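## Task

Get the yellow foam block into the tote, which is somewhere in the room, so that no part of the block overhangs the tote's rim. The block must stay there on its own, without the robot holding it. The robot must not fall over or finish leaning.

## Robot and tools

Robot: a Hello Robot Stretch 3 in simulation. It has a two-wheel base (0.33 m long, 0.34 m wide) that can drive straight or spin in place but cannot slide sideways. It has one arm on a vertical mast. The arm extends toward the robot's RIGHT side, so moving the gripper forward means driving the base. A spin pivots about the point midway between the drive wheels, 0.05 m behind the front edge. With the arm retracted and the wrist folded, a spin sweeps a 0.28 m radius. An unfolded, level gripper reaches outside that circle. Objects may get nudged briefly by outside disturbances.

Frames: the base frame has its origin on the floor between the drive wheels, x forward, y left, z up. hand_pose is reported in this frame, at the point where closed fingertips meet. The odometry frame is the base frame as it was when the scene started. Heading is positive to the left, in -3.142 to 3.142.

Cameras: head_camera and nav_camera ride on the head and are aimed by head_pan_rad and head_tilt_rad. wrist_camera rides on the gripper.

Tool execute_actions takes "actions", a list run in order; an empty list just returns the current state and images. Each action can have "robot", "steps" (1 to 450 control steps at 30 per second, default 1) and "until" (ends the action early once all its conditions hold). {"steps": n} alone waits. If any action is invalid or out of range, the whole call is rejected and nothing new runs.

"robot" holds one command, a list of up to 8 commands run in sequence, or {"stop": true}, which brakes everything and clears the queue. A command can have:
- "base": exactly one key. translate_m is a relative drive in metres from where the base is when that command starts; positive is forward; magnitude at most 1. rotate_rad is a relative spin in radians; positive is counter-clockwise seen from above (left); magnitude at most 3.2.
- "joints": absolute targets by name. Unnamed joints keep their current goals. Ranges: lift_m 0 to 1.1 (arm height on the mast, m); arm_m 0 to 0.52 (extension, m); wrist_yaw_rad -1.345 to 4.42 (0 points along the arm, positive swings toward the front, 3.0 is folded over the base); wrist_pitch_rad -1.57 to 0.451 (0 level, negative tips fingers down); wrist_roll_rad -2.911 to 2.911 (0 means fingers side by side, level); gripper_m -0.089 to 0.179 (larger is wider; the real fingertip gap is 0.007 smaller when nearly shut and 0.025 smaller when wide, zero below 0.007); head_pan_rad -3.953 to 1.73 (0 forward, positive left, -1.57 looks along the arm); head_tilt_rad -1.53 to 0.419 (0 level, negative down).
- "contact_limits": {"arm_m": effort percent 1 to 100}, the motor effort at which that arm motion stops. Lower is gentler; too low halts at once. It lasts until the next arm_m command.
- In a list, {"pause_s": s} waits up to 15 s.
A new command takes over immediately, discarding the rest of an older queue. Motions continue across actions and while you are composing a reply. A queued command starts only once the previous one's motions ended "done" (or "off_target" for base or gripper); otherwise later ones are dropped.

To wait until everything settles: "steps": 450, "until": {"robot": {"status": "ended"}}. You can also compare fields, e.g. {"robot": {"lift_m": [">", 0.3], "base_status": ["!=", "moving"]}}, using =, !=, <, <=, >, >=; statuses take a word or ["!=", "moving"]. "any" instead of "robot" with {"status": "ended"} fires when any one motion or the queue ends. Do not wait on a reading with "=".

Speed: the base is fast (0.30 m/s, 1.9 rad/s) only when stowed: lift_m under 0.30, arm_m under 0.03, wrist_yaw_rad over 2.54. Otherwise 0.10 m/s and 0.63 rad/s.

Gripping: send a gripper_m smaller than the object's width; smaller squeezes harder, but a stall guard may ease off so heavy or slick items slip. Release by sending at least 0.02 more than the touch value. Neither the reading nor "done" proves a grasp; check the cameras.

Self-collision: fold or unfold the wrist (yaw to 3.0) only with lift_m 0.32 to 0.95, wrist_pitch_rad -0.4 and roll near 0. Once folded, lift_m may go down to 0.25. With yaw below -0.4, keep pitch at -0.5 or lower.

Tipping: pushing against something solid with the gripper above about 0.45 m can tip the robot; a second push after a contact_stop is worse. Don't drive while gripping or pressing on something fixed. Snagging furniture, especially reversing, can tip it; back out in small steps. If base_tilt leans, lift the gripper off what it touches and, if still tipped, lower lift_m to about 0.2. Avoid drops, slams, hard hits and strong pushes.

Result lines: base_status shows progress as (moved of goal) from wheel counts. joint_goals, joint_status, measured_speeds (units per second), refusals, queue (idle/running/done/dropped/stopped) and queue_left. Statuses: moving, done, off_target (rested away from goal, may still push), contact_stop (lift or arm hit something and went slack until the next command), time_out, stopped, not_commanded, torque_fault (wrist servo off for 10 s, limp, commands refused; wait with steps). on_its_own appears when the robot changed a goal, a joint is slack or off, a motor's rest effort is abnormal (likely load or contact), or tilt is 3 degrees or more (7.5 while driving). refused:, dropped: and replaced: lines explain problems, counting from 0. motor_effort is percent, positive toward higher values, with peak in brackets; readings are biased and noisy. base_tilt is degrees, forward and right positive, up to about 4 degrees fixed error. lidar_m lists 12 distances in 30-degree sectors, first straight ahead going counter-clockwise, measured 0.17 m above the floor (sees table legs, not tops). wrist_depth_mm and head_depth_mm are 7 by 7 grids of median depth in mm; "-" means no value. Odometry counts wheel slip as motion.

Tool zoom_image: camera (head_camera, nav_camera or wrist_camera) and region [x0, y0, x1, y1] in pixels of that camera's latest image, origin top-left, at most 504 by 504.

Tool finished_scene: pass the current scene's number. Only call it after all motion has ended and the object rests in the tote unaided; the robot keeps executing during a short hold, then brakes. It cannot be undone, and its result reports success and gives the next task.

Each tool is called after "Request:" by a JSON object that holds its "name" and its "arguments".

## Session

Request:
{"name": "execute_actions", "arguments": {"actions": []}}

Scene clock: 0.00 s.
robot.base_odometry: x=+0.000 y=+0.000 heading=+0.000 (m, m, rad; robot's odometry frame)
robot.turned_by_wheels: +0.000 (rad since the last result)
robot.turned_by_imu: +0.000 (rad since the last result)
robot.base_tilt: forward=+0.2 right=-0.3 (deg)
robot.lidar_m: 2.20 2.28 0.69 0.84 1.64 1.59 1.01 0.92 2.50 1.98 1.28 1.55
robot.head_depth_mm: 1877 1933 1938 1959 1969 1355 1961 / 1973 2105 2126 2168 2195 2109 2048 / 1994 2361 2390 2411 2472 2489 2057 / 1974 2635 2726 2747 2797 2727 2081 / 1969 2633 2692 2699 2715 2674 2078 / 1939 2474 2457 2484 2487 2470 2111 / 1944 2278 2276 2287 2297 2280 2112
robot.base_status: not_commanded
robot.joint_positions: lift_m=+0.409 arm_m=+0.002 wrist_yaw_rad=+3.059 wrist_pitch_rad=-0.430 wrist_roll_rad=-0.009 gripper_m=+0.037 head_pan_rad=-0.006 head_tilt_rad=-0.024
robot.joint_goals: lift_m=+0.409 arm_m=+0.002 wrist_yaw_rad=+3.059 wrist_pitch_rad=-0.430 wrist_roll_rad=-0.009 gripper_m=+0.037 head_pan_rad=-0.006 head_tilt_rad=-0.024
robot.joint_status: lift_m=not_commanded arm_m=not_commanded wrist_yaw_rad=not_commanded wrist_pitch_rad=not_commanded wrist_roll_rad=not_commanded gripper_m=not_commanded head_pan_rad=not_commanded head_tilt_rad=not_commanded
robot.measured_speeds: translate_m=+0.000 rotate_rad=+0.000 lift_m=+0.000 arm_m=+0.000 wrist_yaw_rad=+0.000 wrist_pitch_rad=+0.000 wrist_roll_rad=+0.000 head_pan_rad=+0.000 head_tilt_rad=+0.000
robot: refusals=0 queue=idle queue_left=0
robot.motor_effort: left_wheel=+1 right_wheel=+0 lift_m=+26 arm_m=-1 wrist_yaw_rad=+1 wrist_pitch_rad=+4 wrist_roll_rad=+0 gripper_m=+0 head_pan_rad=+0 head_tilt_rad=+2 (%)
robot.hand_pose: x=-0.0029 y=+0.0754 z=+0.4188 quat_wxyz=(+0.179, +0.693, +0.123, +0.687) (m; robot's base frame)
robot.wrist_depth_mm: - - - - 761 630 580 / - - - - 813 653 789 / - - - - 880 691 - / 985 - - - 920 762 980 / 802 810 - 791 805 802 811 / 653 661 671 664 689 669 667 / 574 573 - 574 550 573 569
pictures: head_camera (sideways: a quarter turn clockwise sets it upright), nav_camera (sideways: a quarter turn counterclockwise sets it upright), wrist_camera
Images, in order (width x height): head_camera 896x504, nav_camera 672x504, wrist_camera 644x364.

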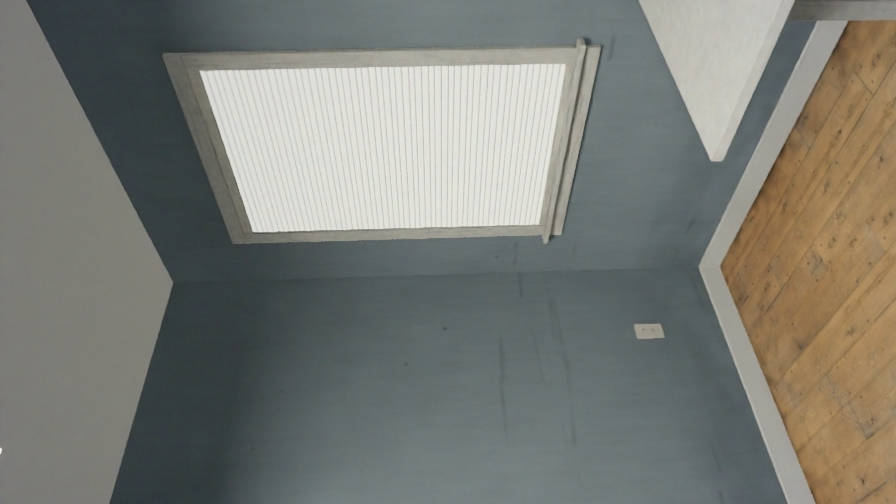

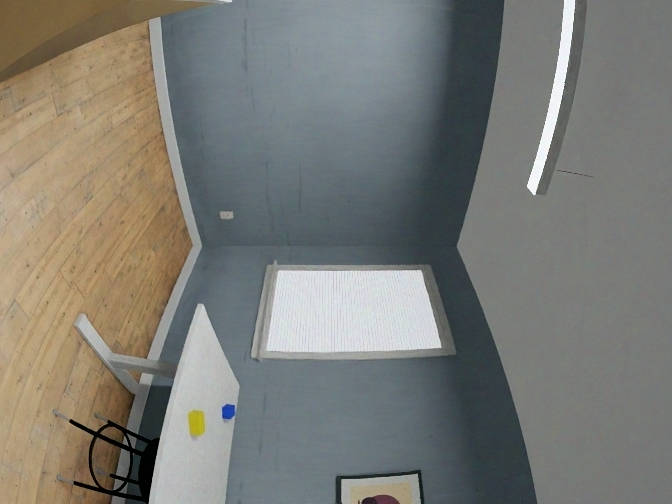

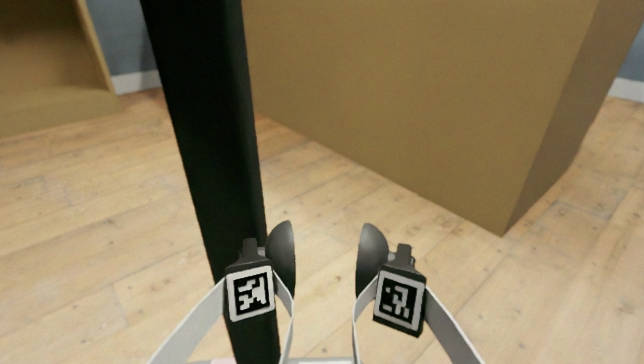

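Request:
{"name": "execute_actions", "arguments": {"actions": [{"robot":{"joints":{"head_pan_rad":-0.9,"head_tilt_rad":-0.6}},"steps":450,"until":{"robot":{"status":"ended"}}}]}}

Request:
{"name": "execute_actions", "arguments": {"actions": [{"robot":{"joints":{"head_pan_rad":-2.5,"head_tilt_rad":-0.6}},"steps":450,"until":{"robot":{"status":"ended"}}}]}}

Scene clock: 6.47 s.
robot.base_odometry: x=+0.000 y=+0.000 heading=+0.000 (m, m, rad; robot's odometry frame)
robot.turned_by_wheels: +0.000 (rad since the last result)
robot.turned_by_imu: +0.001 (rad since the last result)
robot.base_tilt: forward=+0.2 right=-0.4 (deg)
robot.lidar_m: 2.20 2.27 0.69 0.83 1.64 1.58 1.01 0.93 2.50 1.98 1.28 1.55
robot.head_depth_mm: 1517 1679 1405 2094 1758 1434 1216 / 1525 1679 1422 1690 1719 1443 1212 / 1509 1678 1431 2107 1765 1442 1213 / 1508 1676 1432 2079 1719 1449 1223 / 1499 1678 1440 2039 1734 1446 1223 / 1494 1658 1453 1462 1730 1450 1229 / 1490 1654 1446 2066 1799 1460 1231
robot.base_status: not_commanded
robot.joint_positions: lift_m=+0.409 arm_m=+0.002 wrist_yaw_rad=+3.059 wrist_pitch_rad=-0.430 wrist_roll_rad=-0.009 gripper_m=+0.037 head_pan_rad=-0.893 head_tilt_rad=-0.592
robot.joint_goals: lift_m=+0.409 arm_m=+0.002 wrist_yaw_rad=+3.059 wrist_pitch_rad=-0.430 wrist_roll_rad=-0.009 gripper_m=+0.037 head_pan_rad=-0.900 head_tilt_rad=-0.600
robot.joint_status: lift_m=not_commanded arm_m=not_commanded wrist_yaw_rad=not_commanded wrist_pitch_rad=not_commanded wrist_roll_rad=not_commanded gripper_m=not_commanded head_pan_rad=done head_tilt_rad=done
robot.measured_speeds: translate_m=+0.000 rotate_rad=+0.000 lift_m=+0.000 arm_m=+0.000 wrist_yaw_rad=+0.000 wrist_pitch_rad=+0.000 wrist_roll_rad=+0.000 head_pan_rad=+0.000 head_tilt_rad=+0.000
robot: refusals=0 queue=done queue_left=0
robot.motor_effort: left_wheel=+1(1) right_wheel=-1(1) lift_m=+26(26) arm_m=-1(1) wrist_yaw_rad=+1(0) wrist_pitch_rad=+4(4) wrist_roll_rad=+1(1) gripper_m=+0(0) head_pan_rad=-4(49) head_tilt_rad=-3(25) (%)
robot.hand_pose: x=-0.0029 y=+0.0754 z=+0.4188 quat_wxyz=(+0.179, +0.693, +0.123, +0.687) (m; robot's base frame)
robot.wrist_depth_mm: - - - 999 762 622 575 / - - - - 823 660 753 / - - - - 880 692 - / - 1000 - 998 915 759 995 / 800 798 - 818 823 796 804 / 660 672 667 658 670 673 666 / 557 564 - 562 552 571 567
pictures: head_camera (sideways: a quarter turn clockwise sets it upright), nav_camera (sideways: a quarter turn counterclockwise sets it upright), wrist_camera
Images, in order (width x height): head_camera 896x504, nav_camera 672x504, wrist_camera 644x364.

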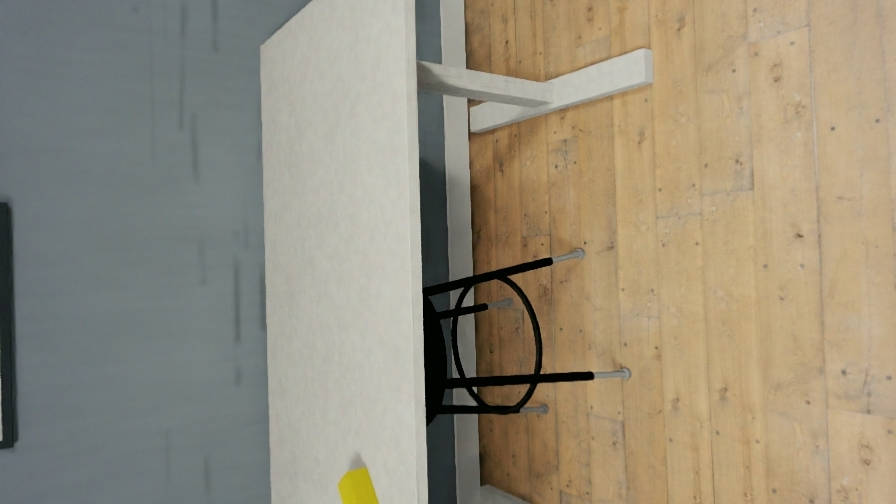

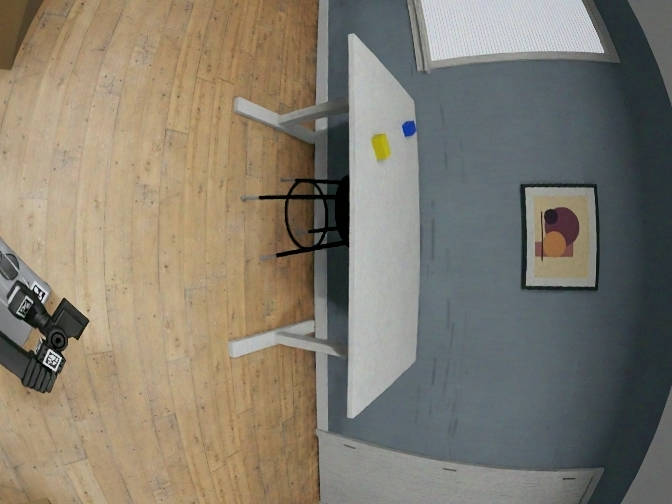

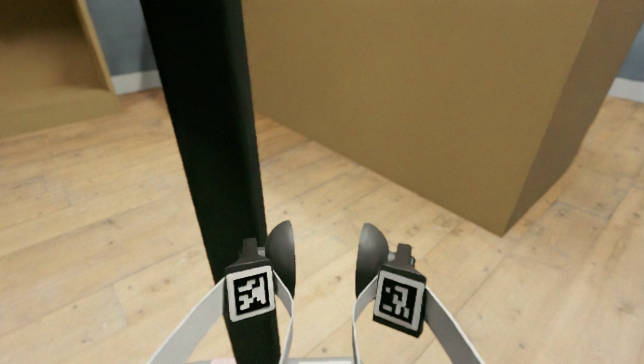

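Scene clock: 7.77 s.
robot.base_odometry: x=+0.000 y=+0.000 heading=+0.000 (m, m, rad; robot's odometry frame)
robot.turned_by_wheels: +0.000 (rad since the last result)
robot.turned_by_imu: +0.000 (rad since the last result)
robot.base_tilt: forward=+0.3 right=-0.3 (deg)
robot.lidar_m: 2.22 2.28 0.69 0.84 1.64 1.58 1.01 0.93 2.50 1.98 1.28 1.55
robot.head_depth_mm: 2145 2272 1004 1097 1277 1408 1212 / 2158 2297 1009 1088 1265 1398 1215 / 2117 2278 1012 1104 1260 1412 1218 / 2095 2332 2578 2171 1721 1453 1219 / 2101 2337 2582 2287 1779 1452 1221 / 2080 2306 2583 2302 1790 1450 1228 / 2066 2271 2553 2303 1786 1443 1228
robot.base_status: not_commanded
robot.joint_positions: lift_m=+0.409 arm_m=+0.002 wrist_yaw_rad=+3.059 wrist_pitch_rad=-0.430 wrist_roll_rad=-0.009 gripper_m=+0.037 head_pan_rad=-2.493 head_tilt_rad=-0.593
robot.joint_goals: lift_m=+0.409 arm_m=+0.002 wrist_yaw_rad=+3.059 wrist_pitch_rad=-0.430 wrist_roll_rad=-0.009 gripper_m=+0.037 head_pan_rad=-2.500 head_tilt_rad=-0.600
robot.joint_status: lift_m=not_commanded arm_m=not_commanded wrist_yaw_rad=not_commanded wrist_pitch_rad=not_commanded wrist_roll_rad=not_commanded gripper_m=not_commanded head_pan_rad=done head_tilt_rad=done
robot.measured_speeds: translate_m=+0.000 rotate_rad=+0.000 lift_m=+0.000 arm_m=+0.000 wrist_yaw_rad=+0.000 wrist_pitch_rad=+0.000 wrist_roll_rad=+0.000 head_pan_rad=+0.000 head_tilt_rad=+0.000
robot: refusals=0 queue=done queue_left=0
robot.motor_effort: left_wheel=+1(1) right_wheel=-2(1) lift_m=+26(26) arm_m=-1(1) wrist_yaw_rad=+1(0) wrist_pitch_rad=+4(4) wrist_roll_rad=+0(0) gripper_m=+0(1) head_pan_rad=-4(51) head_tilt_rad=-3(3) (%)
robot.hand_pose: x=-0.0029 y=+0.0754 z=+0.4188 quat_wxyz=(+0.179, +0.693, +0.123, +0.687) (m; robot's base frame)
robot.wrist_depth_mm: - - - 990 774 628 568 / - - - - 805 651 757 / - - - - 863 707 - / 994 999 - 1000 918 761 - / 777 803 - 799 815 797 799 / 663 660 665 654 681 677 662 / 564 566 - 569 549 572 567
pictures: head_camera (sideways: a quarter turn clockwise sets it upright), nav_camera (sideways: a quarter turn counterclockwise sets it upright), wrist_camera
Images, in order (width x height): head_camera 896x504, nav_camera 672x504, wrist_camera 644x364.

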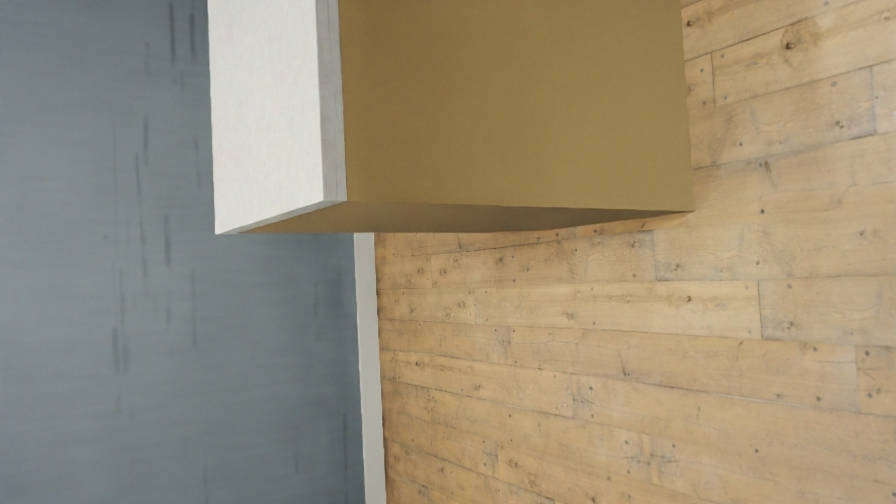

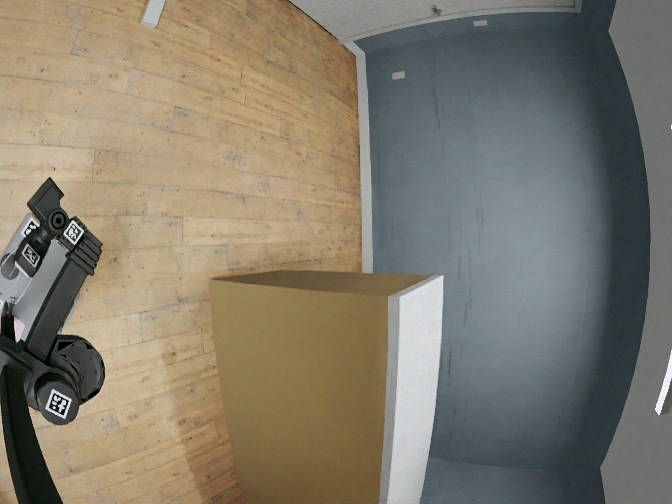

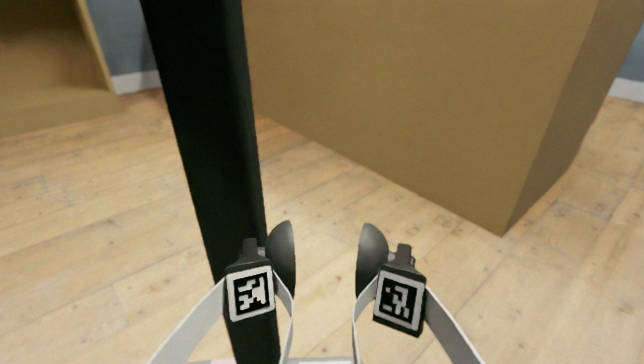

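Request:
{"name": "execute_actions", "arguments": {"actions": [{"robot":{"joints":{"head_pan_rad":-3.9,"head_tilt_rad":-0.6}},"steps":450,"until":{"robot":{"status":"ended"}}}]}}

Request:
{"name": "execute_actions", "arguments": {"actions": [{"robot":{"joints":{"head_pan_rad":1.2,"head_tilt_rad":-0.6}},"steps":450,"until":{"robot":{"status":"ended"}}}]}}

Scene clock: 13.73 s.
robot.base_odometry: x=+0.000 y=+0.000 heading=+0.000 (m, m, rad; robot's odometry frame)
robot.turned_by_wheels: +0.000 (rad since the last result)
robot.turned_by_imu: +0.001 (rad since the last result)
robot.base_tilt: forward=+0.1 right=-0.4 (deg)
robot.lidar_m: 2.20 2.27 0.69 0.84 1.64 1.58 1.01 0.93 2.50 1.97 1.28 1.55
robot.head_depth_mm: - - - - - - 1185 / 1628 - - - - - - / 1631 1789 1920 2112 1761 1438 1224 / 1655 1798 1950 2126 1778 1444 1218 / 1681 1810 1969 2122 1778 1446 1219 / 1704 1774 2014 2213 1779 1453 1225 / 1724 1898 2059 2079 1796 1466 1220
robot.base_status: not_commanded
robot.joint_positions: lift_m=+0.409 arm_m=+0.002 wrist_yaw_rad=+3.059 wrist_pitch_rad=-0.430 wrist_roll_rad=-0.009 gripper_m=+0.037 head_pan_rad=-3.893 head_tilt_rad=-0.593
robot.joint_goals: lift_m=+0.409 arm_m=+0.002 wrist_yaw_rad=+3.059 wrist_pitch_rad=-0.430 wrist_roll_rad=-0.009 gripper_m=+0.037 head_pan_rad=-3.900 head_tilt_rad=-0.600
robot.joint_status: lift_m=not_commanded arm_m=not_commanded wrist_yaw_rad=not_commanded wrist_pitch_rad=not_commanded wrist_roll_rad=not_commanded gripper_m=not_commanded head_pan_rad=done head_tilt_rad=done
robot.measured_speeds: translate_m=+0.000 rotate_rad=+0.000 lift_m=+0.000 arm_m=+0.000 wrist_yaw_rad=+0.000 wrist_pitch_rad=+0.000 wrist_roll_rad=+0.000 head_pan_rad=+0.000 head_tilt_rad=+0.000
robot: refusals=0 queue=done queue_left=0
robot.motor_effort: left_wheel=+1(1) right_wheel=-1(1) lift_m=+26(25) arm_m=+0(1) wrist_yaw_rad=+0(0) wrist_pitch_rad=+4(4) wrist_roll_rad=+1(1) gripper_m=+0(0) head_pan_rad=-4(49) head_tilt_rad=-3(3) (%)
robot.hand_pose: x=-0.0029 y=+0.0754 z=+0.4188 quat_wxyz=(+0.179, +0.693, +0.123, +0.687) (m; robot's base frame)
robot.wrist_depth_mm: - - - 995 766 628 568 / - - - - 817 663 772 / - - - - 896 699 - / - - - - 926 753 - / 784 811 - 801 816 799 816 / 663 658 672 668 680 653 672 / 567 565 - 572 549 573 564
pictures: head_camera (sideways: a quarter turn clockwise sets it upright), nav_camera (sideways: a quarter turn counterclockwise sets it upright), wrist_camera
Images, in order (width x height): head_camera 896x504, nav_camera 672x504, wrist_camera 644x364.

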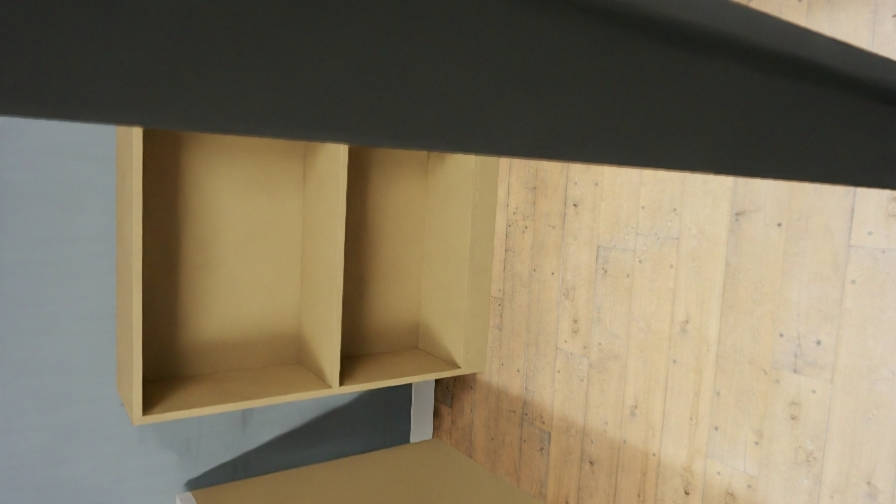

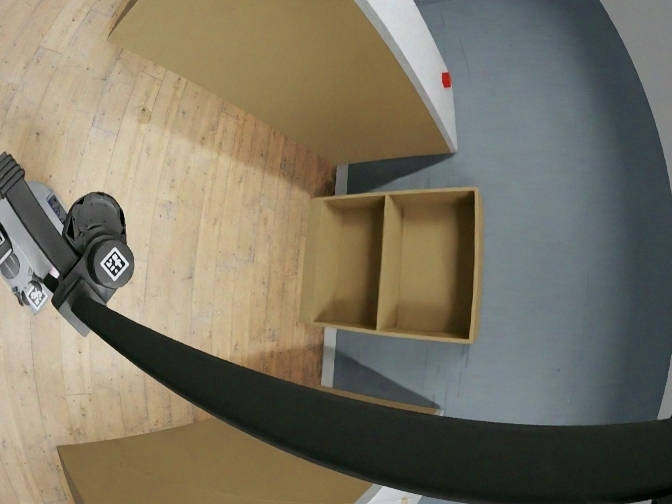

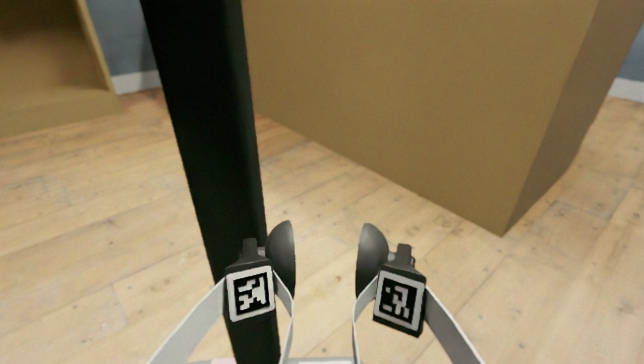

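Scene clock: 16.40 s.
robot.base_odometry: x=+0.000 y=+0.000 heading=+0.000 (m, m, rad; robot's odometry frame)
robot.turned_by_wheels: +0.000 (rad since the last result)
robot.turned_by_imu: +0.000 (rad since the last result)
robot.base_tilt: forward=+0.2 right=-0.4 (deg)
robot.lidar_m: 2.20 2.27 0.69 0.84 1.64 1.58 1.01 0.92 2.50 1.97 1.28 1.55
robot.head_depth_mm: 1869 2072 1003 1231 1711 1428 1211 / 1968 2140 945 773 911 1220 1210 / 2064 2249 951 819 944 1107 1220 / 2180 2350 958 875 1024 1224 1217 / 2286 2451 962 947 1119 1344 1222 / 2421 2578 971 1024 1221 1411 1230 / 2334 2342 1021 1123 1369 1455 1232
robot.base_status: not_commanded
robot.joint_positions: lift_m=+0.409 arm_m=+0.002 wrist_yaw_rad=+3.059 wrist_pitch_rad=-0.430 wrist_roll_rad=-0.009 gripper_m=+0.037 head_pan_rad=+1.193 head_tilt_rad=-0.593
robot.joint_goals: lift_m=+0.409 arm_m=+0.002 wrist_yaw_rad=+3.059 wrist_pitch_rad=-0.430 wrist_roll_rad=-0.009 gripper_m=+0.037 head_pan_rad=+1.200 head_tilt_rad=-0.600
robot.joint_status: lift_m=not_commanded arm_m=not_commanded wrist_yaw_rad=not_commanded wrist_pitch_rad=not_commanded wrist_roll_rad=not_commanded gripper_m=not_commanded head_pan_rad=done head_tilt_rad=done
robot.measured_speeds: translate_m=+0.000 rotate_rad=+0.000 lift_m=+0.000 arm_m=+0.000 wrist_yaw_rad=+0.000 wrist_pitch_rad=+0.000 wrist_roll_rad=+0.000 head_pan_rad=+0.000 head_tilt_rad=+0.000
robot: refusals=0 queue=done queue_left=0
robot.motor_effort: left_wheel=+1(1) right_wheel=-1(2) lift_m=+26(26) arm_m=-1(1) wrist_yaw_rad=+0(1) wrist_pitch_rad=+4(4) wrist_roll_rad=+0(1) gripper_m=+0(1) head_pan_rad=+4(50) head_tilt_rad=-3(4) (%)
robot.hand_pose: x=-0.0029 y=+0.0754 z=+0.4188 quat_wxyz=(+0.179, +0.693, +0.123, +0.687) (m; robot's base frame)
robot.wrist_depth_mm: - - - 985 773 613 574 / - - - - 816 648 764 / - - - - 862 690 - / - 993 - 992 929 765 - / 804 800 - 815 819 790 812 / 666 660 662 671 673 676 662 / 571 574 - 570 556 566 577
pictures: head_camera (sideways: a quarter turn clockwise sets it upright), nav_camera (sideways: a quarter turn counterclockwise sets it upright), wrist_camera
Images, in order (width x height): head_camera 896x504, nav_camera 672x504, wrist_camera 644x364.

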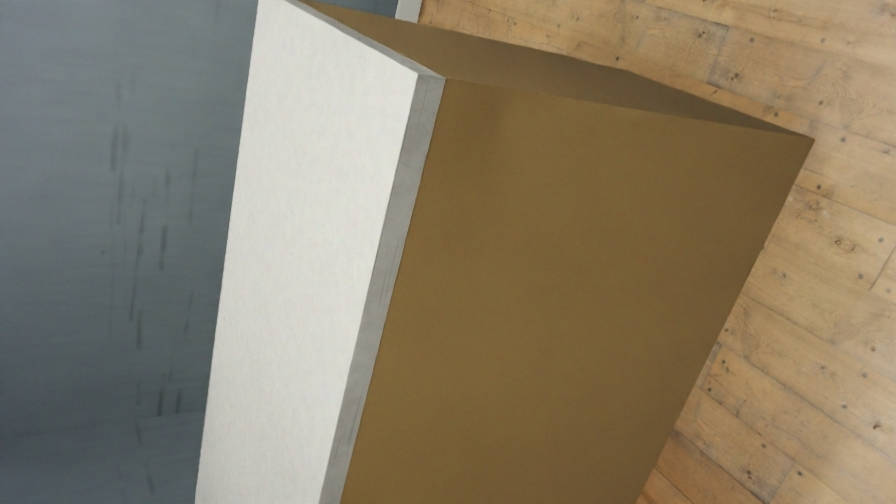

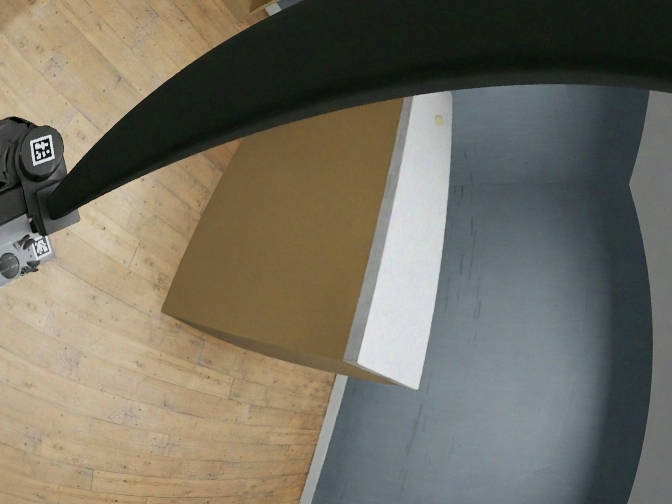

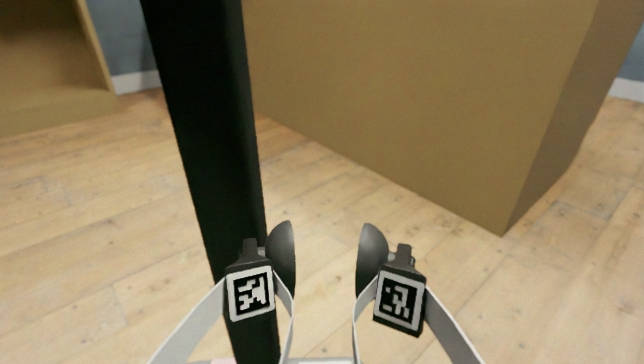

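Request:
{"name": "execute_actions", "arguments": {"actions": [{"robot":[{"base":{"translate_m":0.62},"joints":{"lift_m":0.9,"wrist_pitch_rad":-0.4,"head_pan_rad":-1.3,"head_tilt_rad":-0.7}},{"base":{"rotate_rad":0.67},"joints":{"wrist_yaw_rad":0.0,"gripper_m":0.17,"head_pan_rad":-1.57}}],"steps":450,"until":{"robot":{"status":"ended"}}}]}}

Scene clock: 45.90 s.
robot.base_odometry: x=+0.620 y=+0.000 heading=+0.670 (m, m, rad; robot's odometry frame)
robot.turned_by_wheels: +0.670 (rad since the last result)
robot.turned_by_imu: +0.684 (rad since the last result)
robot.base_tilt: forward=+0.2 right=-0.3 (deg)
robot.lidar_m: 1.80 0.75 0.56 0.74 2.01 1.49 1.90 2.04 1.00 0.79 1.00 1.88
robot.head_depth_mm: 1194 1344 1147 881 1699 - - / 1192 1342 1153 881 1662 - - / 1187 1334 1156 881 1754 - - / 1186 1329 1158 886 1619 1318 1164 / 1180 1331 1163 889 1623 1355 1168 / 1176 1323 1168 889 1507 1327 1169 / 1174 1316 1171 891 1633 1365 1176
robot.base_status: done (rotate_rad +0.6698 of +0.6700)
robot.joint_positions: lift_m=+0.900 arm_m=+0.002 wrist_yaw_rad=+0.003 wrist_pitch_rad=-0.418 wrist_roll_rad=-0.009 gripper_m=+0.170 head_pan_rad=-1.563 head_tilt_rad=-0.692
robot.joint_goals: lift_m=+0.900 arm_m=+0.002 wrist_yaw_rad=+0.000 wrist_pitch_rad=-0.400 wrist_roll_rad=-0.009 gripper_m=+0.170 head_pan_rad=-1.570 head_tilt_rad=-0.700
robot.joint_status: lift_m=done arm_m=not_commanded wrist_yaw_rad=done wrist_pitch_rad=done wrist_roll_rad=not_commanded gripper_m=done head_pan_rad=done head_tilt_rad=done
robot.measured_speeds: translate_m=+0.000 rotate_rad=+0.000 lift_m=+0.000 arm_m=+0.000 wrist_yaw_rad=+0.000 wrist_pitch_rad=+0.000 wrist_roll_rad=+0.000 head_pan_rad=+0.000 head_tilt_rad=+0.000
robot: refusals=0 queue=done queue_left=0
robot.motor_effort: left_wheel=-2(6) right_wheel=+3(6) lift_m=+29(29) arm_m=-1(1) wrist_yaw_rad=-2(3) wrist_pitch_rad=+5(6) wrist_roll_rad=+1(1) gripper_m=+0(100) head_pan_rad=-4(49) head_tilt_rad=-3(11) (%)
robot.hand_pose: x=-0.0208 y=-0.3711 z=+0.9125 quat_wxyz=(+0.695, +0.149, -0.688, -0.145) (m; robot's base frame)
robot.wrist_depth_mm: - - - - - - - / - - - - - - - / - - 800 794 810 803 798 / - 585 582 583 592 585 590 / - 508 505 512 488 491 494 / - - - - - - - / - - - - - - -
pictures: head_camera (sideways: a quarter turn clockwise sets it upright), nav_camera (sideways: a quarter turn counterclockwise sets it upright), wrist_camera
Images, in order (width x height): head_camera 896x504, nav_camera 672x504, wrist_camera 644x364.

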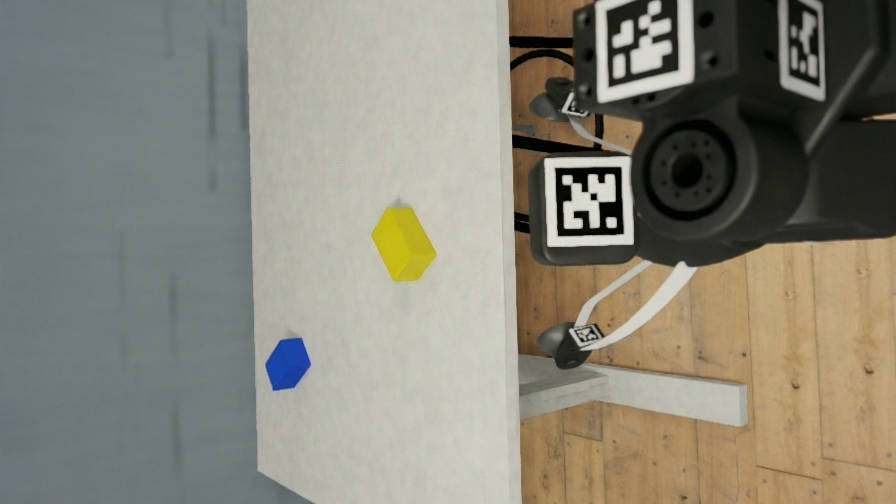

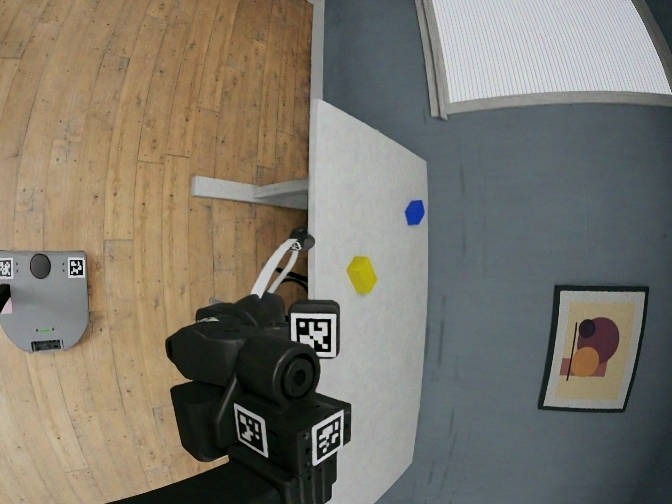

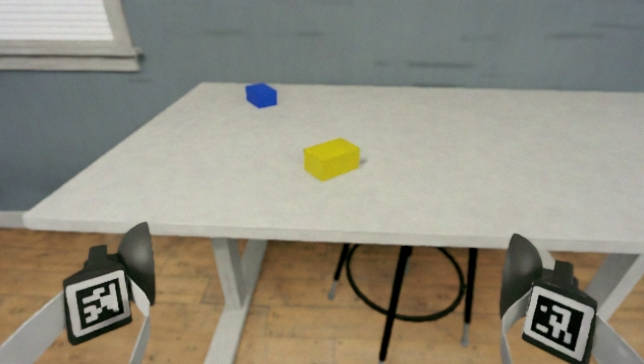

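Request:
{"name": "execute_actions", "arguments": {"actions": [{"robot":[{"joints":{"wrist_pitch_rad":-0.75,"arm_m":0.3}},{"base":{"translate_m":0.13},"joints":{"wrist_yaw_rad":-0.8,"arm_m":0.4}}],"steps":450,"until":{"robot":{"status":"ended"}}}]}}

Scene clock: 72.73 s.
robot.base_odometry: x=+0.722 y=+0.081 heading=+0.670 (m, m, rad; robot's odometry frame)
robot.turned_by_wheels: +0.000 (rad since the last result)
robot.turned_by_imu: +0.001 (rad since the last result)
robot.base_tilt: forward=+0.3 right=-0.4 (deg)
robot.lidar_m: 1.67 0.76 0.54 0.53 2.20 1.61 1.91 1.40 0.82 0.97 1.45 1.75
robot.head_depth_mm: 1195 1349 1259 - 1511 1345 1163 / 1193 1311 1104 851 1571 1358 1166 / 1183 1298 - 884 1580 1358 1165 / 1184 1310 1170 886 1616 1358 1168 / 1174 1331 1166 890 1503 1331 1173 / 1175 1327 1167 891 1629 1363 1169 / 1169 1312 1483 894 1578 1368 1172
robot.base_status: done (translate_m +0.1300 of +0.1300)
robot.joint_positions: lift_m=+0.900 arm_m=+0.400 wrist_yaw_rad=-0.797 wrist_pitch_rad=-0.759 wrist_roll_rad=-0.009 gripper_m=+0.170 head_pan_rad=-1.563 head_tilt_rad=-0.692
robot.joint_goals: lift_m=+0.900 arm_m=+0.400 wrist_yaw_rad=-0.800 wrist_pitch_rad=-0.750 wrist_roll_rad=-0.009 gripper_m=+0.170 head_pan_rad=-1.570 head_tilt_rad=-0.700
robot.joint_status: lift_m=done arm_m=done wrist_yaw_rad=done wrist_pitch_rad=done wrist_roll_rad=not_commanded gripper_m=done head_pan_rad=done head_tilt_rad=done
robot.measured_speeds: translate_m=+0.000 rotate_rad=+0.000 lift_m=+0.000 arm_m=+0.000 wrist_yaw_rad=+0.000 wrist_pitch_rad=+0.000 wrist_roll_rad=+0.000 head_pan_rad=+0.000 head_tilt_rad=+0.000
robot: refusals=0 queue=done queue_left=0
robot.motor_effort: left_wheel=-2(4) right_wheel=+2(6) lift_m=+29(29) arm_m=+2(5) wrist_yaw_rad=-3(4) wrist_pitch_rad=+3(8) wrist_roll_rad=+0(0) gripper_m=+0(0) head_pan_rad=-3(3) head_tilt_rad=-3(3) (%)
robot.hand_pose: x=-0.1426 y=-0.6629 z=+0.8447 quat_wxyz=(+0.507, -0.011, -0.705, -0.497) (m; robot's base frame)
robot.wrist_depth_mm: 573 588 572 570 571 580 573 / 481 471 472 475 472 463 484 / 404 405 403 399 399 401 - / 356 348 302 351 349 358 - / 310 316 272 309 310 - - / 286 276 278 277 283 - - / - 254 253 254 891 900 952
pictures: head_camera (sideways: a quarter turn clockwise sets it upright), nav_camera (sideways: a quarter turn counterclockwise sets it upright), wrist_camera
Images, in order (width x height): head_camera 896x504, nav_camera 672x504, wrist_camera 644x364.

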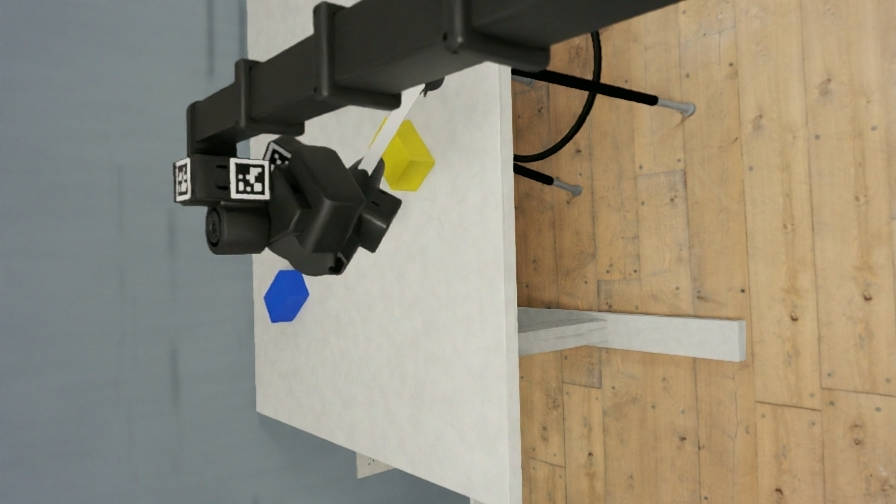

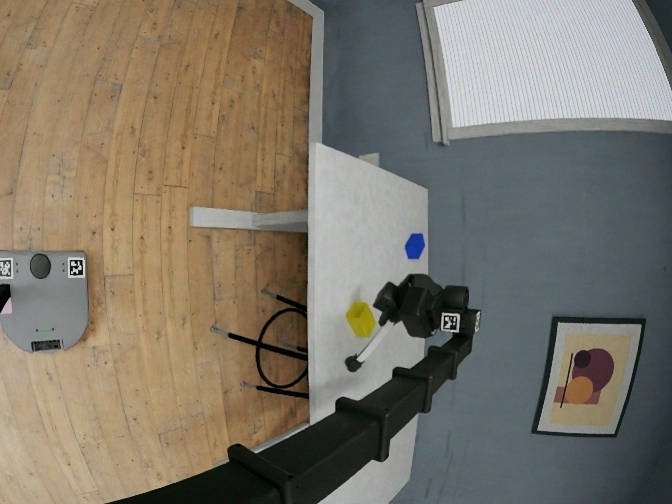

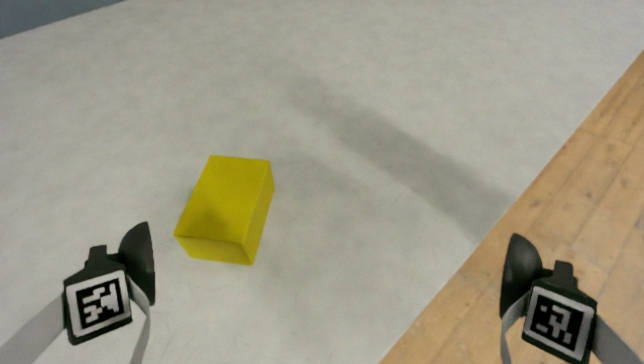

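Request:
{"name": "execute_actions", "arguments": {"actions": [{"robot":[{"joints":{"arm_m":0.5}},{"joints":{"lift_m":0.84}}],"steps":450,"until":{"robot":{"status":"ended"}}}]}}

Scene clock: 88.10 s.
robot.base_odometry: x=+0.722 y=+0.081 heading=+0.670 (m, m, rad; robot's odometry frame)
robot.turned_by_wheels: +0.000 (rad since the last result)
robot.turned_by_imu: +0.001 (rad since the last result)
robot.base_tilt: forward=+0.2 right=-0.3 (deg)
robot.lidar_m: 1.67 0.75 0.54 0.53 2.20 1.61 1.90 1.40 0.82 0.97 1.44 1.74
robot.head_depth_mm: 1194 1340 1146 940 - 1320 1168 / 1188 1342 1236 840 1570 1347 1165 / 1182 1314 - 881 1576 1358 1171 / 1185 1335 1163 884 1625 1360 1175 / 1180 1324 1159 885 1495 1324 1174 / 1177 1323 1169 891 1625 1366 1176 / 1172 1316 1472 891 1592 1366 1174
robot.base_status: done (translate_m +0.1300 of +0.1300)
robot.joint_positions: lift_m=+0.840 arm_m=+0.500 wrist_yaw_rad=-0.797 wrist_pitch_rad=-0.759 wrist_roll_rad=-0.009 gripper_m=+0.170 head_pan_rad=-1.563 head_tilt_rad=-0.692
robot.joint_goals: lift_m=+0.840 arm_m=+0.500 wrist_yaw_rad=-0.800 wrist_pitch_rad=-0.750 wrist_roll_rad=-0.009 gripper_m=+0.170 head_pan_rad=-1.570 head_tilt_rad=-0.700
robot.joint_status: lift_m=done arm_m=done wrist_yaw_rad=done wrist_pitch_rad=done wrist_roll_rad=not_commanded gripper_m=done head_pan_rad=done head_tilt_rad=done
robot.measured_speeds: translate_m=+0.000 rotate_rad=+0.000 lift_m=+0.000 arm_m=+0.000 wrist_yaw_rad=+0.000 wrist_pitch_rad=+0.000 wrist_roll_rad=+0.000 head_pan_rad=+0.000 head_tilt_rad=+0.000
robot: refusals=0 queue=done queue_left=0
robot.motor_effort: left_wheel=-3(2) right_wheel=+2(2) lift_m=+23(30) arm_m=+3(5) wrist_yaw_rad=-2(2) wrist_pitch_rad=+3(3) wrist_roll_rad=+1(0) gripper_m=+0(0) head_pan_rad=-3(3) head_tilt_rad=-3(3) (%)
robot.hand_pose: x=-0.1426 y=-0.7628 z=+0.7850 quat_wxyz=(+0.507, -0.011, -0.705, -0.497) (m; robot's base frame)
robot.wrist_depth_mm: 457 455 449 442 440 440 441 / 369 371 367 370 366 365 369 / 315 312 316 314 315 312 312 / 273 274 273 267 273 272 272 / 244 249 238 196 244 240 240 / 222 215 179 175 217 216 216 / - 198 194 195 198 195 205
pictures: head_camera (sideways: a quarter turn clockwise sets it upright), nav_camera (sideways: a quarter turn counterclockwise sets it upright), wrist_camera
Images, in order (width x height): head_camera 896x504, nav_camera 672x504, wrist_camera 644x364.

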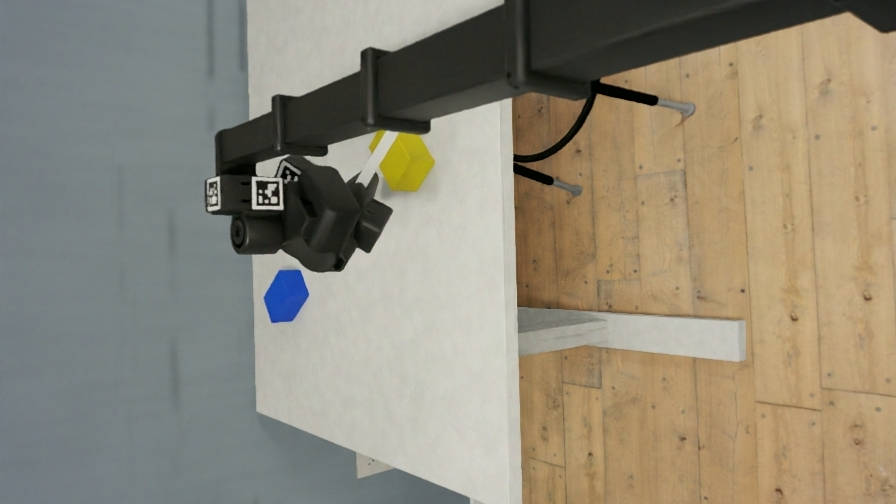

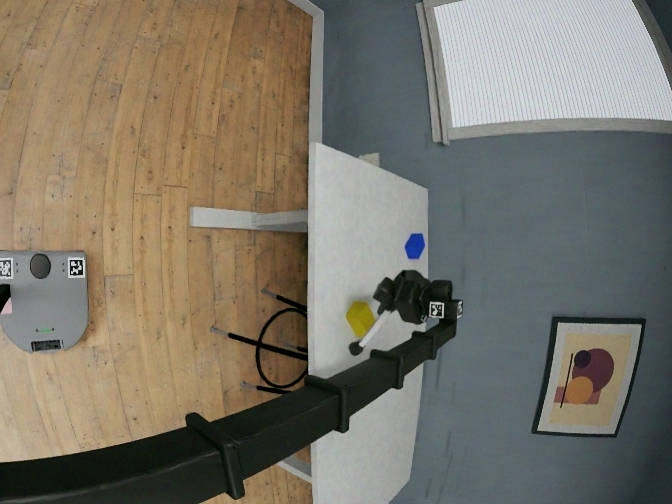

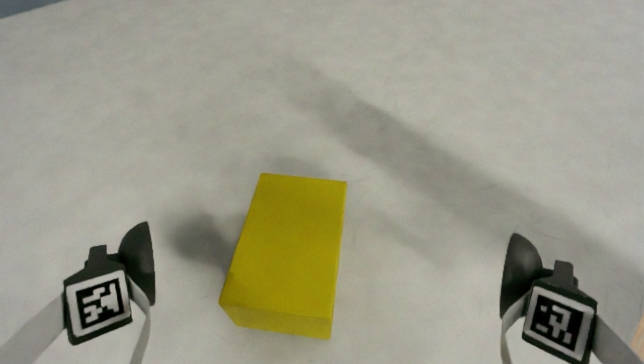

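Request:
{"name": "execute_actions", "arguments": {"actions": [{"robot":{"joints":{"arm_m":0.52,"lift_m":0.805}},"steps":450,"until":{"robot":{"status":"ended"}}}]}}

Scene clock: 95.43 s.
robot.base_odometry: x=+0.722 y=+0.081 heading=+0.670 (m, m, rad; robot's odometry frame)
robot.turned_by_wheels: +0.000 (rad since the last result)
robot.turned_by_imu: +0.001 (rad since the last result)
robot.base_tilt: forward=+0.4 right=-0.3 (deg)
robot.lidar_m: 1.67 0.76 0.54 0.53 2.20 1.61 1.90 1.40 0.82 0.97 1.45 1.74
robot.head_depth_mm: 1197 1343 1151 896 - - 1140 / 1189 1339 1202 - 1568 1361 1167 / 1186 1332 - 878 1587 1364 1167 / 1179 1330 1172 886 1621 1364 1175 / 1182 1332 1163 887 1511 1338 1173 / 1175 1317 1166 888 1628 1356 1168 / 1172 1319 1470 894 1578 1361 1174
robot.base_status: done (translate_m +0.1300 of +0.1300)
robot.joint_positions: lift_m=+0.805 arm_m=+0.520 wrist_yaw_rad=-0.797 wrist_pitch_rad=-0.759 wrist_roll_rad=-0.009 gripper_m=+0.170 head_pan_rad=-1.563 head_tilt_rad=-0.692
robot.joint_goals: lift_m=+0.805 arm_m=+0.520 wrist_yaw_rad=-0.800 wrist_pitch_rad=-0.750 wrist_roll_rad=-0.009 gripper_m=+0.170 head_pan_rad=-1.570 head_tilt_rad=-0.700
robot.joint_status: lift_m=done arm_m=done wrist_yaw_rad=done wrist_pitch_rad=done wrist_roll_rad=not_commanded gripper_m=done head_pan_rad=done head_tilt_rad=done
robot.measured_speeds: translate_m=+0.000 rotate_rad=+0.000 lift_m=+0.000 arm_m=+0.000 wrist_yaw_rad=+0.000 wrist_pitch_rad=+0.000 wrist_roll_rad=+0.000 head_pan_rad=+0.000 head_tilt_rad=+0.000
robot: refusals=0 queue=done queue_left=0
robot.motor_effort: left_wheel=-2(2) right_wheel=+2(3) lift_m=+23(23) arm_m=+3(3) wrist_yaw_rad=-2(3) wrist_pitch_rad=+3(3) wrist_roll_rad=+1(0) gripper_m=+0(0) head_pan_rad=-4(4) head_tilt_rad=-2(4) (%)
robot.hand_pose: x=-0.1426 y=-0.7828 z=+0.7500 quat_wxyz=(+0.507, -0.011, -0.705, -0.497) (m; robot's base frame)
robot.wrist_depth_mm: 372 379 371 373 369 369 368 / 308 311 307 309 307 306 306 / 264 264 262 262 262 261 262 / 230 229 228 171 228 228 228 / 203 209 197 152 201 202 200 / - 181 142 136 181 182 181 / - 166 162 139 165 163 167
pictures: head_camera (sideways: a quarter turn clockwise sets it upright), nav_camera (sideways: a quarter turn counterclockwise sets it upright), wrist_camera
Images, in order (width x height): head_camera 896x504, nav_camera 672x504, wrist_camera 644x364.

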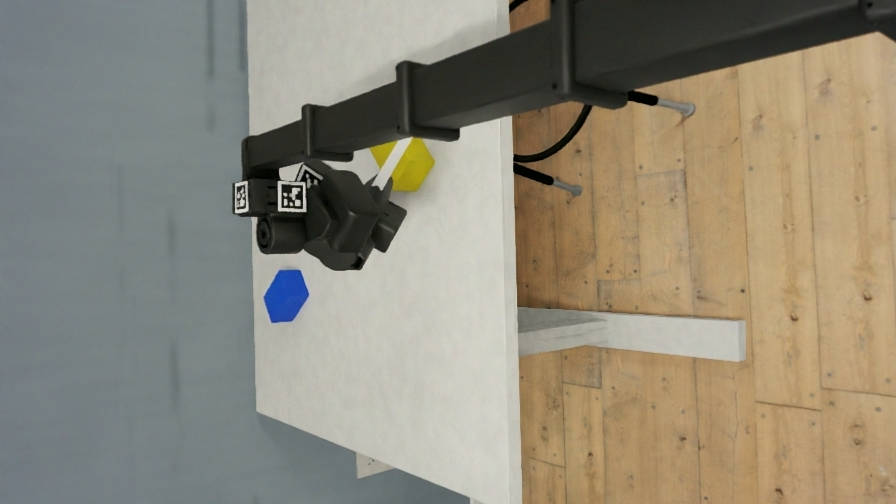

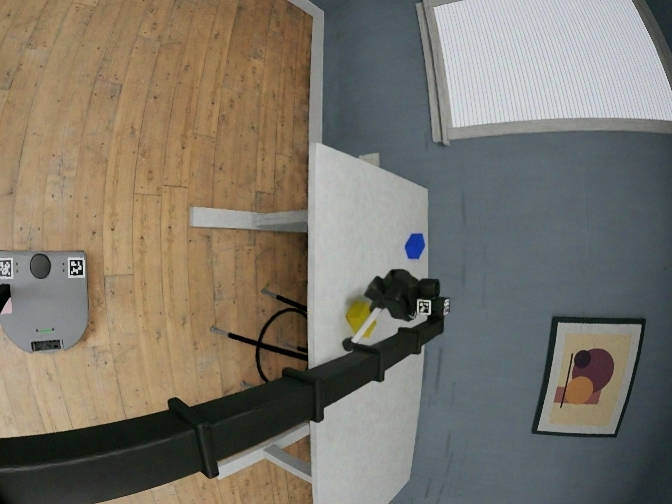

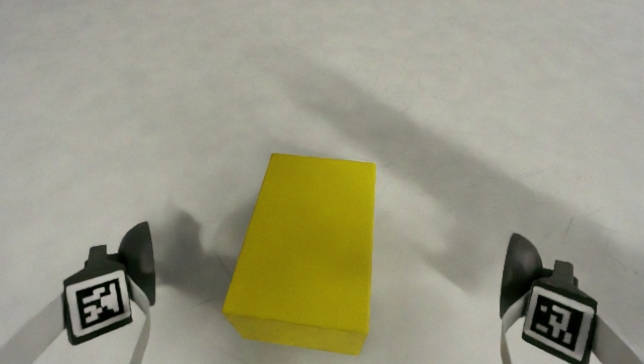

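Request:
{"name": "execute_actions", "arguments": {"actions": [{"robot":[{"joints":{"lift_m":0.79}},{"joints":{"gripper_m":0.025}},{"joints":{"lift_m":0.87}},{"joints":{"arm_m":0.05,"head_pan_rad":0.5,"head_tilt_rad":-0.6}}],"steps":450,"until":{"robot":{"status":"ended"}}}]}}

Scene clock: 108.03 s.
robot.base_odometry: x=+0.722 y=+0.081 heading=+0.670 (m, m, rad; robot's odometry frame)
robot.turned_by_wheels: +0.000 (rad since the last result)
robot.turned_by_imu: +0.002 (rad since the last result)
robot.base_tilt: forward=+0.1 right=-0.3 (deg)
robot.lidar_m: 1.67 0.75 0.54 0.53 2.19 1.61 1.91 1.41 0.82 0.97 1.44 1.74
robot.head_depth_mm: 1357 1496 1664 1847 1738 1421 1204 / 1416 1559 1749 1968 1738 1423 1212 / 1485 1654 1846 2034 1743 1428 1207 / 1553 1735 1959 2161 1749 1438 1210 / 1641 1829 2066 2222 1760 1390 1215 / 1720 1928 2127 891 971 1072 1156 / 1810 2055 2215 769 816 880 962
robot.base_status: done (translate_m +0.1300 of +0.1300)
robot.joint_positions: lift_m=+0.870 arm_m=+0.050 wrist_yaw_rad=-0.798 wrist_pitch_rad=-0.762 wrist_roll_rad=-0.009 gripper_m=+0.026 head_pan_rad=+0.493 head_tilt_rad=-0.606
robot.joint_goals: lift_m=+0.870 arm_m=+0.050 wrist_yaw_rad=-0.800 wrist_pitch_rad=-0.750 wrist_roll_rad=-0.009 gripper_m=+0.025 head_pan_rad=+0.500 head_tilt_rad=-0.600
robot.joint_status: lift_m=done arm_m=done wrist_yaw_rad=done wrist_pitch_rad=done wrist_roll_rad=not_commanded gripper_m=done head_pan_rad=done head_tilt_rad=done
robot.measured_speeds: translate_m=+0.000 rotate_rad=+0.000 lift_m=+0.000 arm_m=+0.000 wrist_yaw_rad=+0.000 wrist_pitch_rad=+0.000 wrist_roll_rad=+0.000 head_pan_rad=+0.000 head_tilt_rad=+0.000
robot: refusals=0 queue=done queue_left=0
robot.motor_effort: left_wheel=-2(3) right_wheel=+2(2) lift_m=+29(29) arm_m=-5(5) wrist_yaw_rad=-2(1) wrist_pitch_rad=+3(7) wrist_roll_rad=+0(1) gripper_m=-17(100) head_pan_rad=+4(54) head_tilt_rad=+2(9) (%)
robot.hand_pose: x=-0.1422 y=-0.3129 z=+0.8141 quat_wxyz=(+0.506, -0.010, -0.705, -0.498) (m; robot's base frame)
robot.wrist_depth_mm: 506 506 505 521 - - - / 425 421 442 - - - - / 365 382 - - - - - / - - - 161 - - - / - - - 141 - - - / 961 970 129 127 127 992 996 / 926 897 860 130 896 879 902
pictures: head_camera (sideways: a quarter turn clockwise sets it upright), nav_camera (sideways: a quarter turn counterclockwise sets it upright), wrist_camera
Images, in order (width x height): head_camera 896x504, nav_camera 672x504, wrist_camera 644x364.

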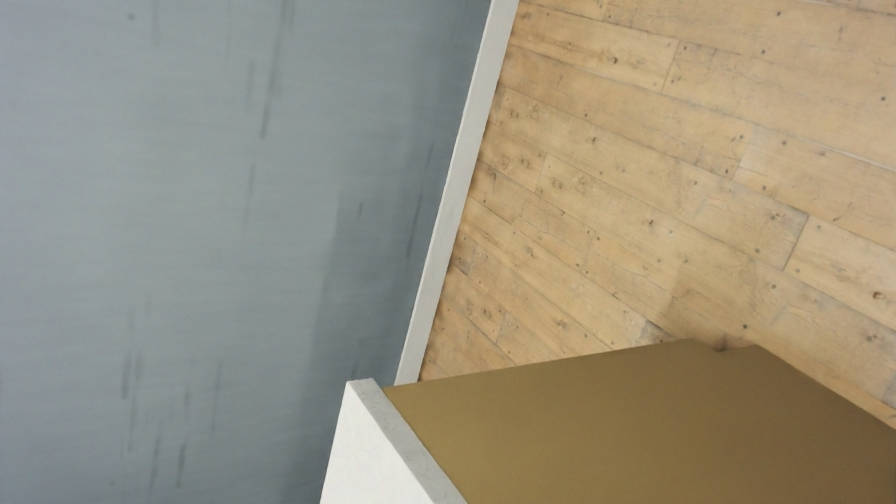

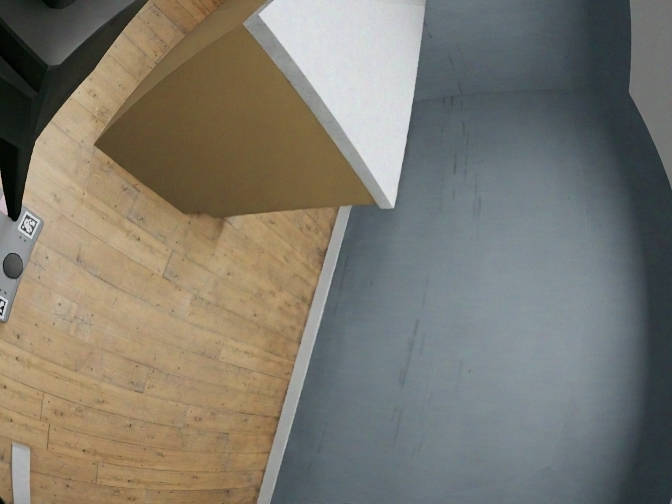

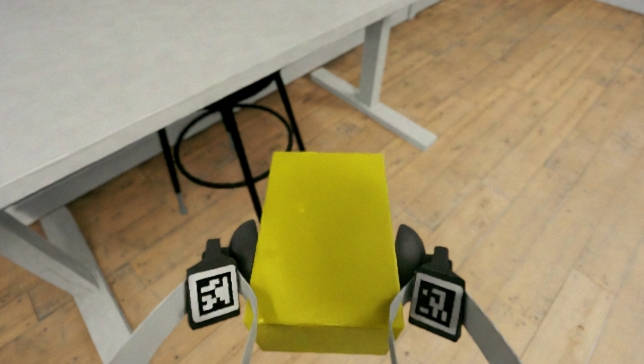

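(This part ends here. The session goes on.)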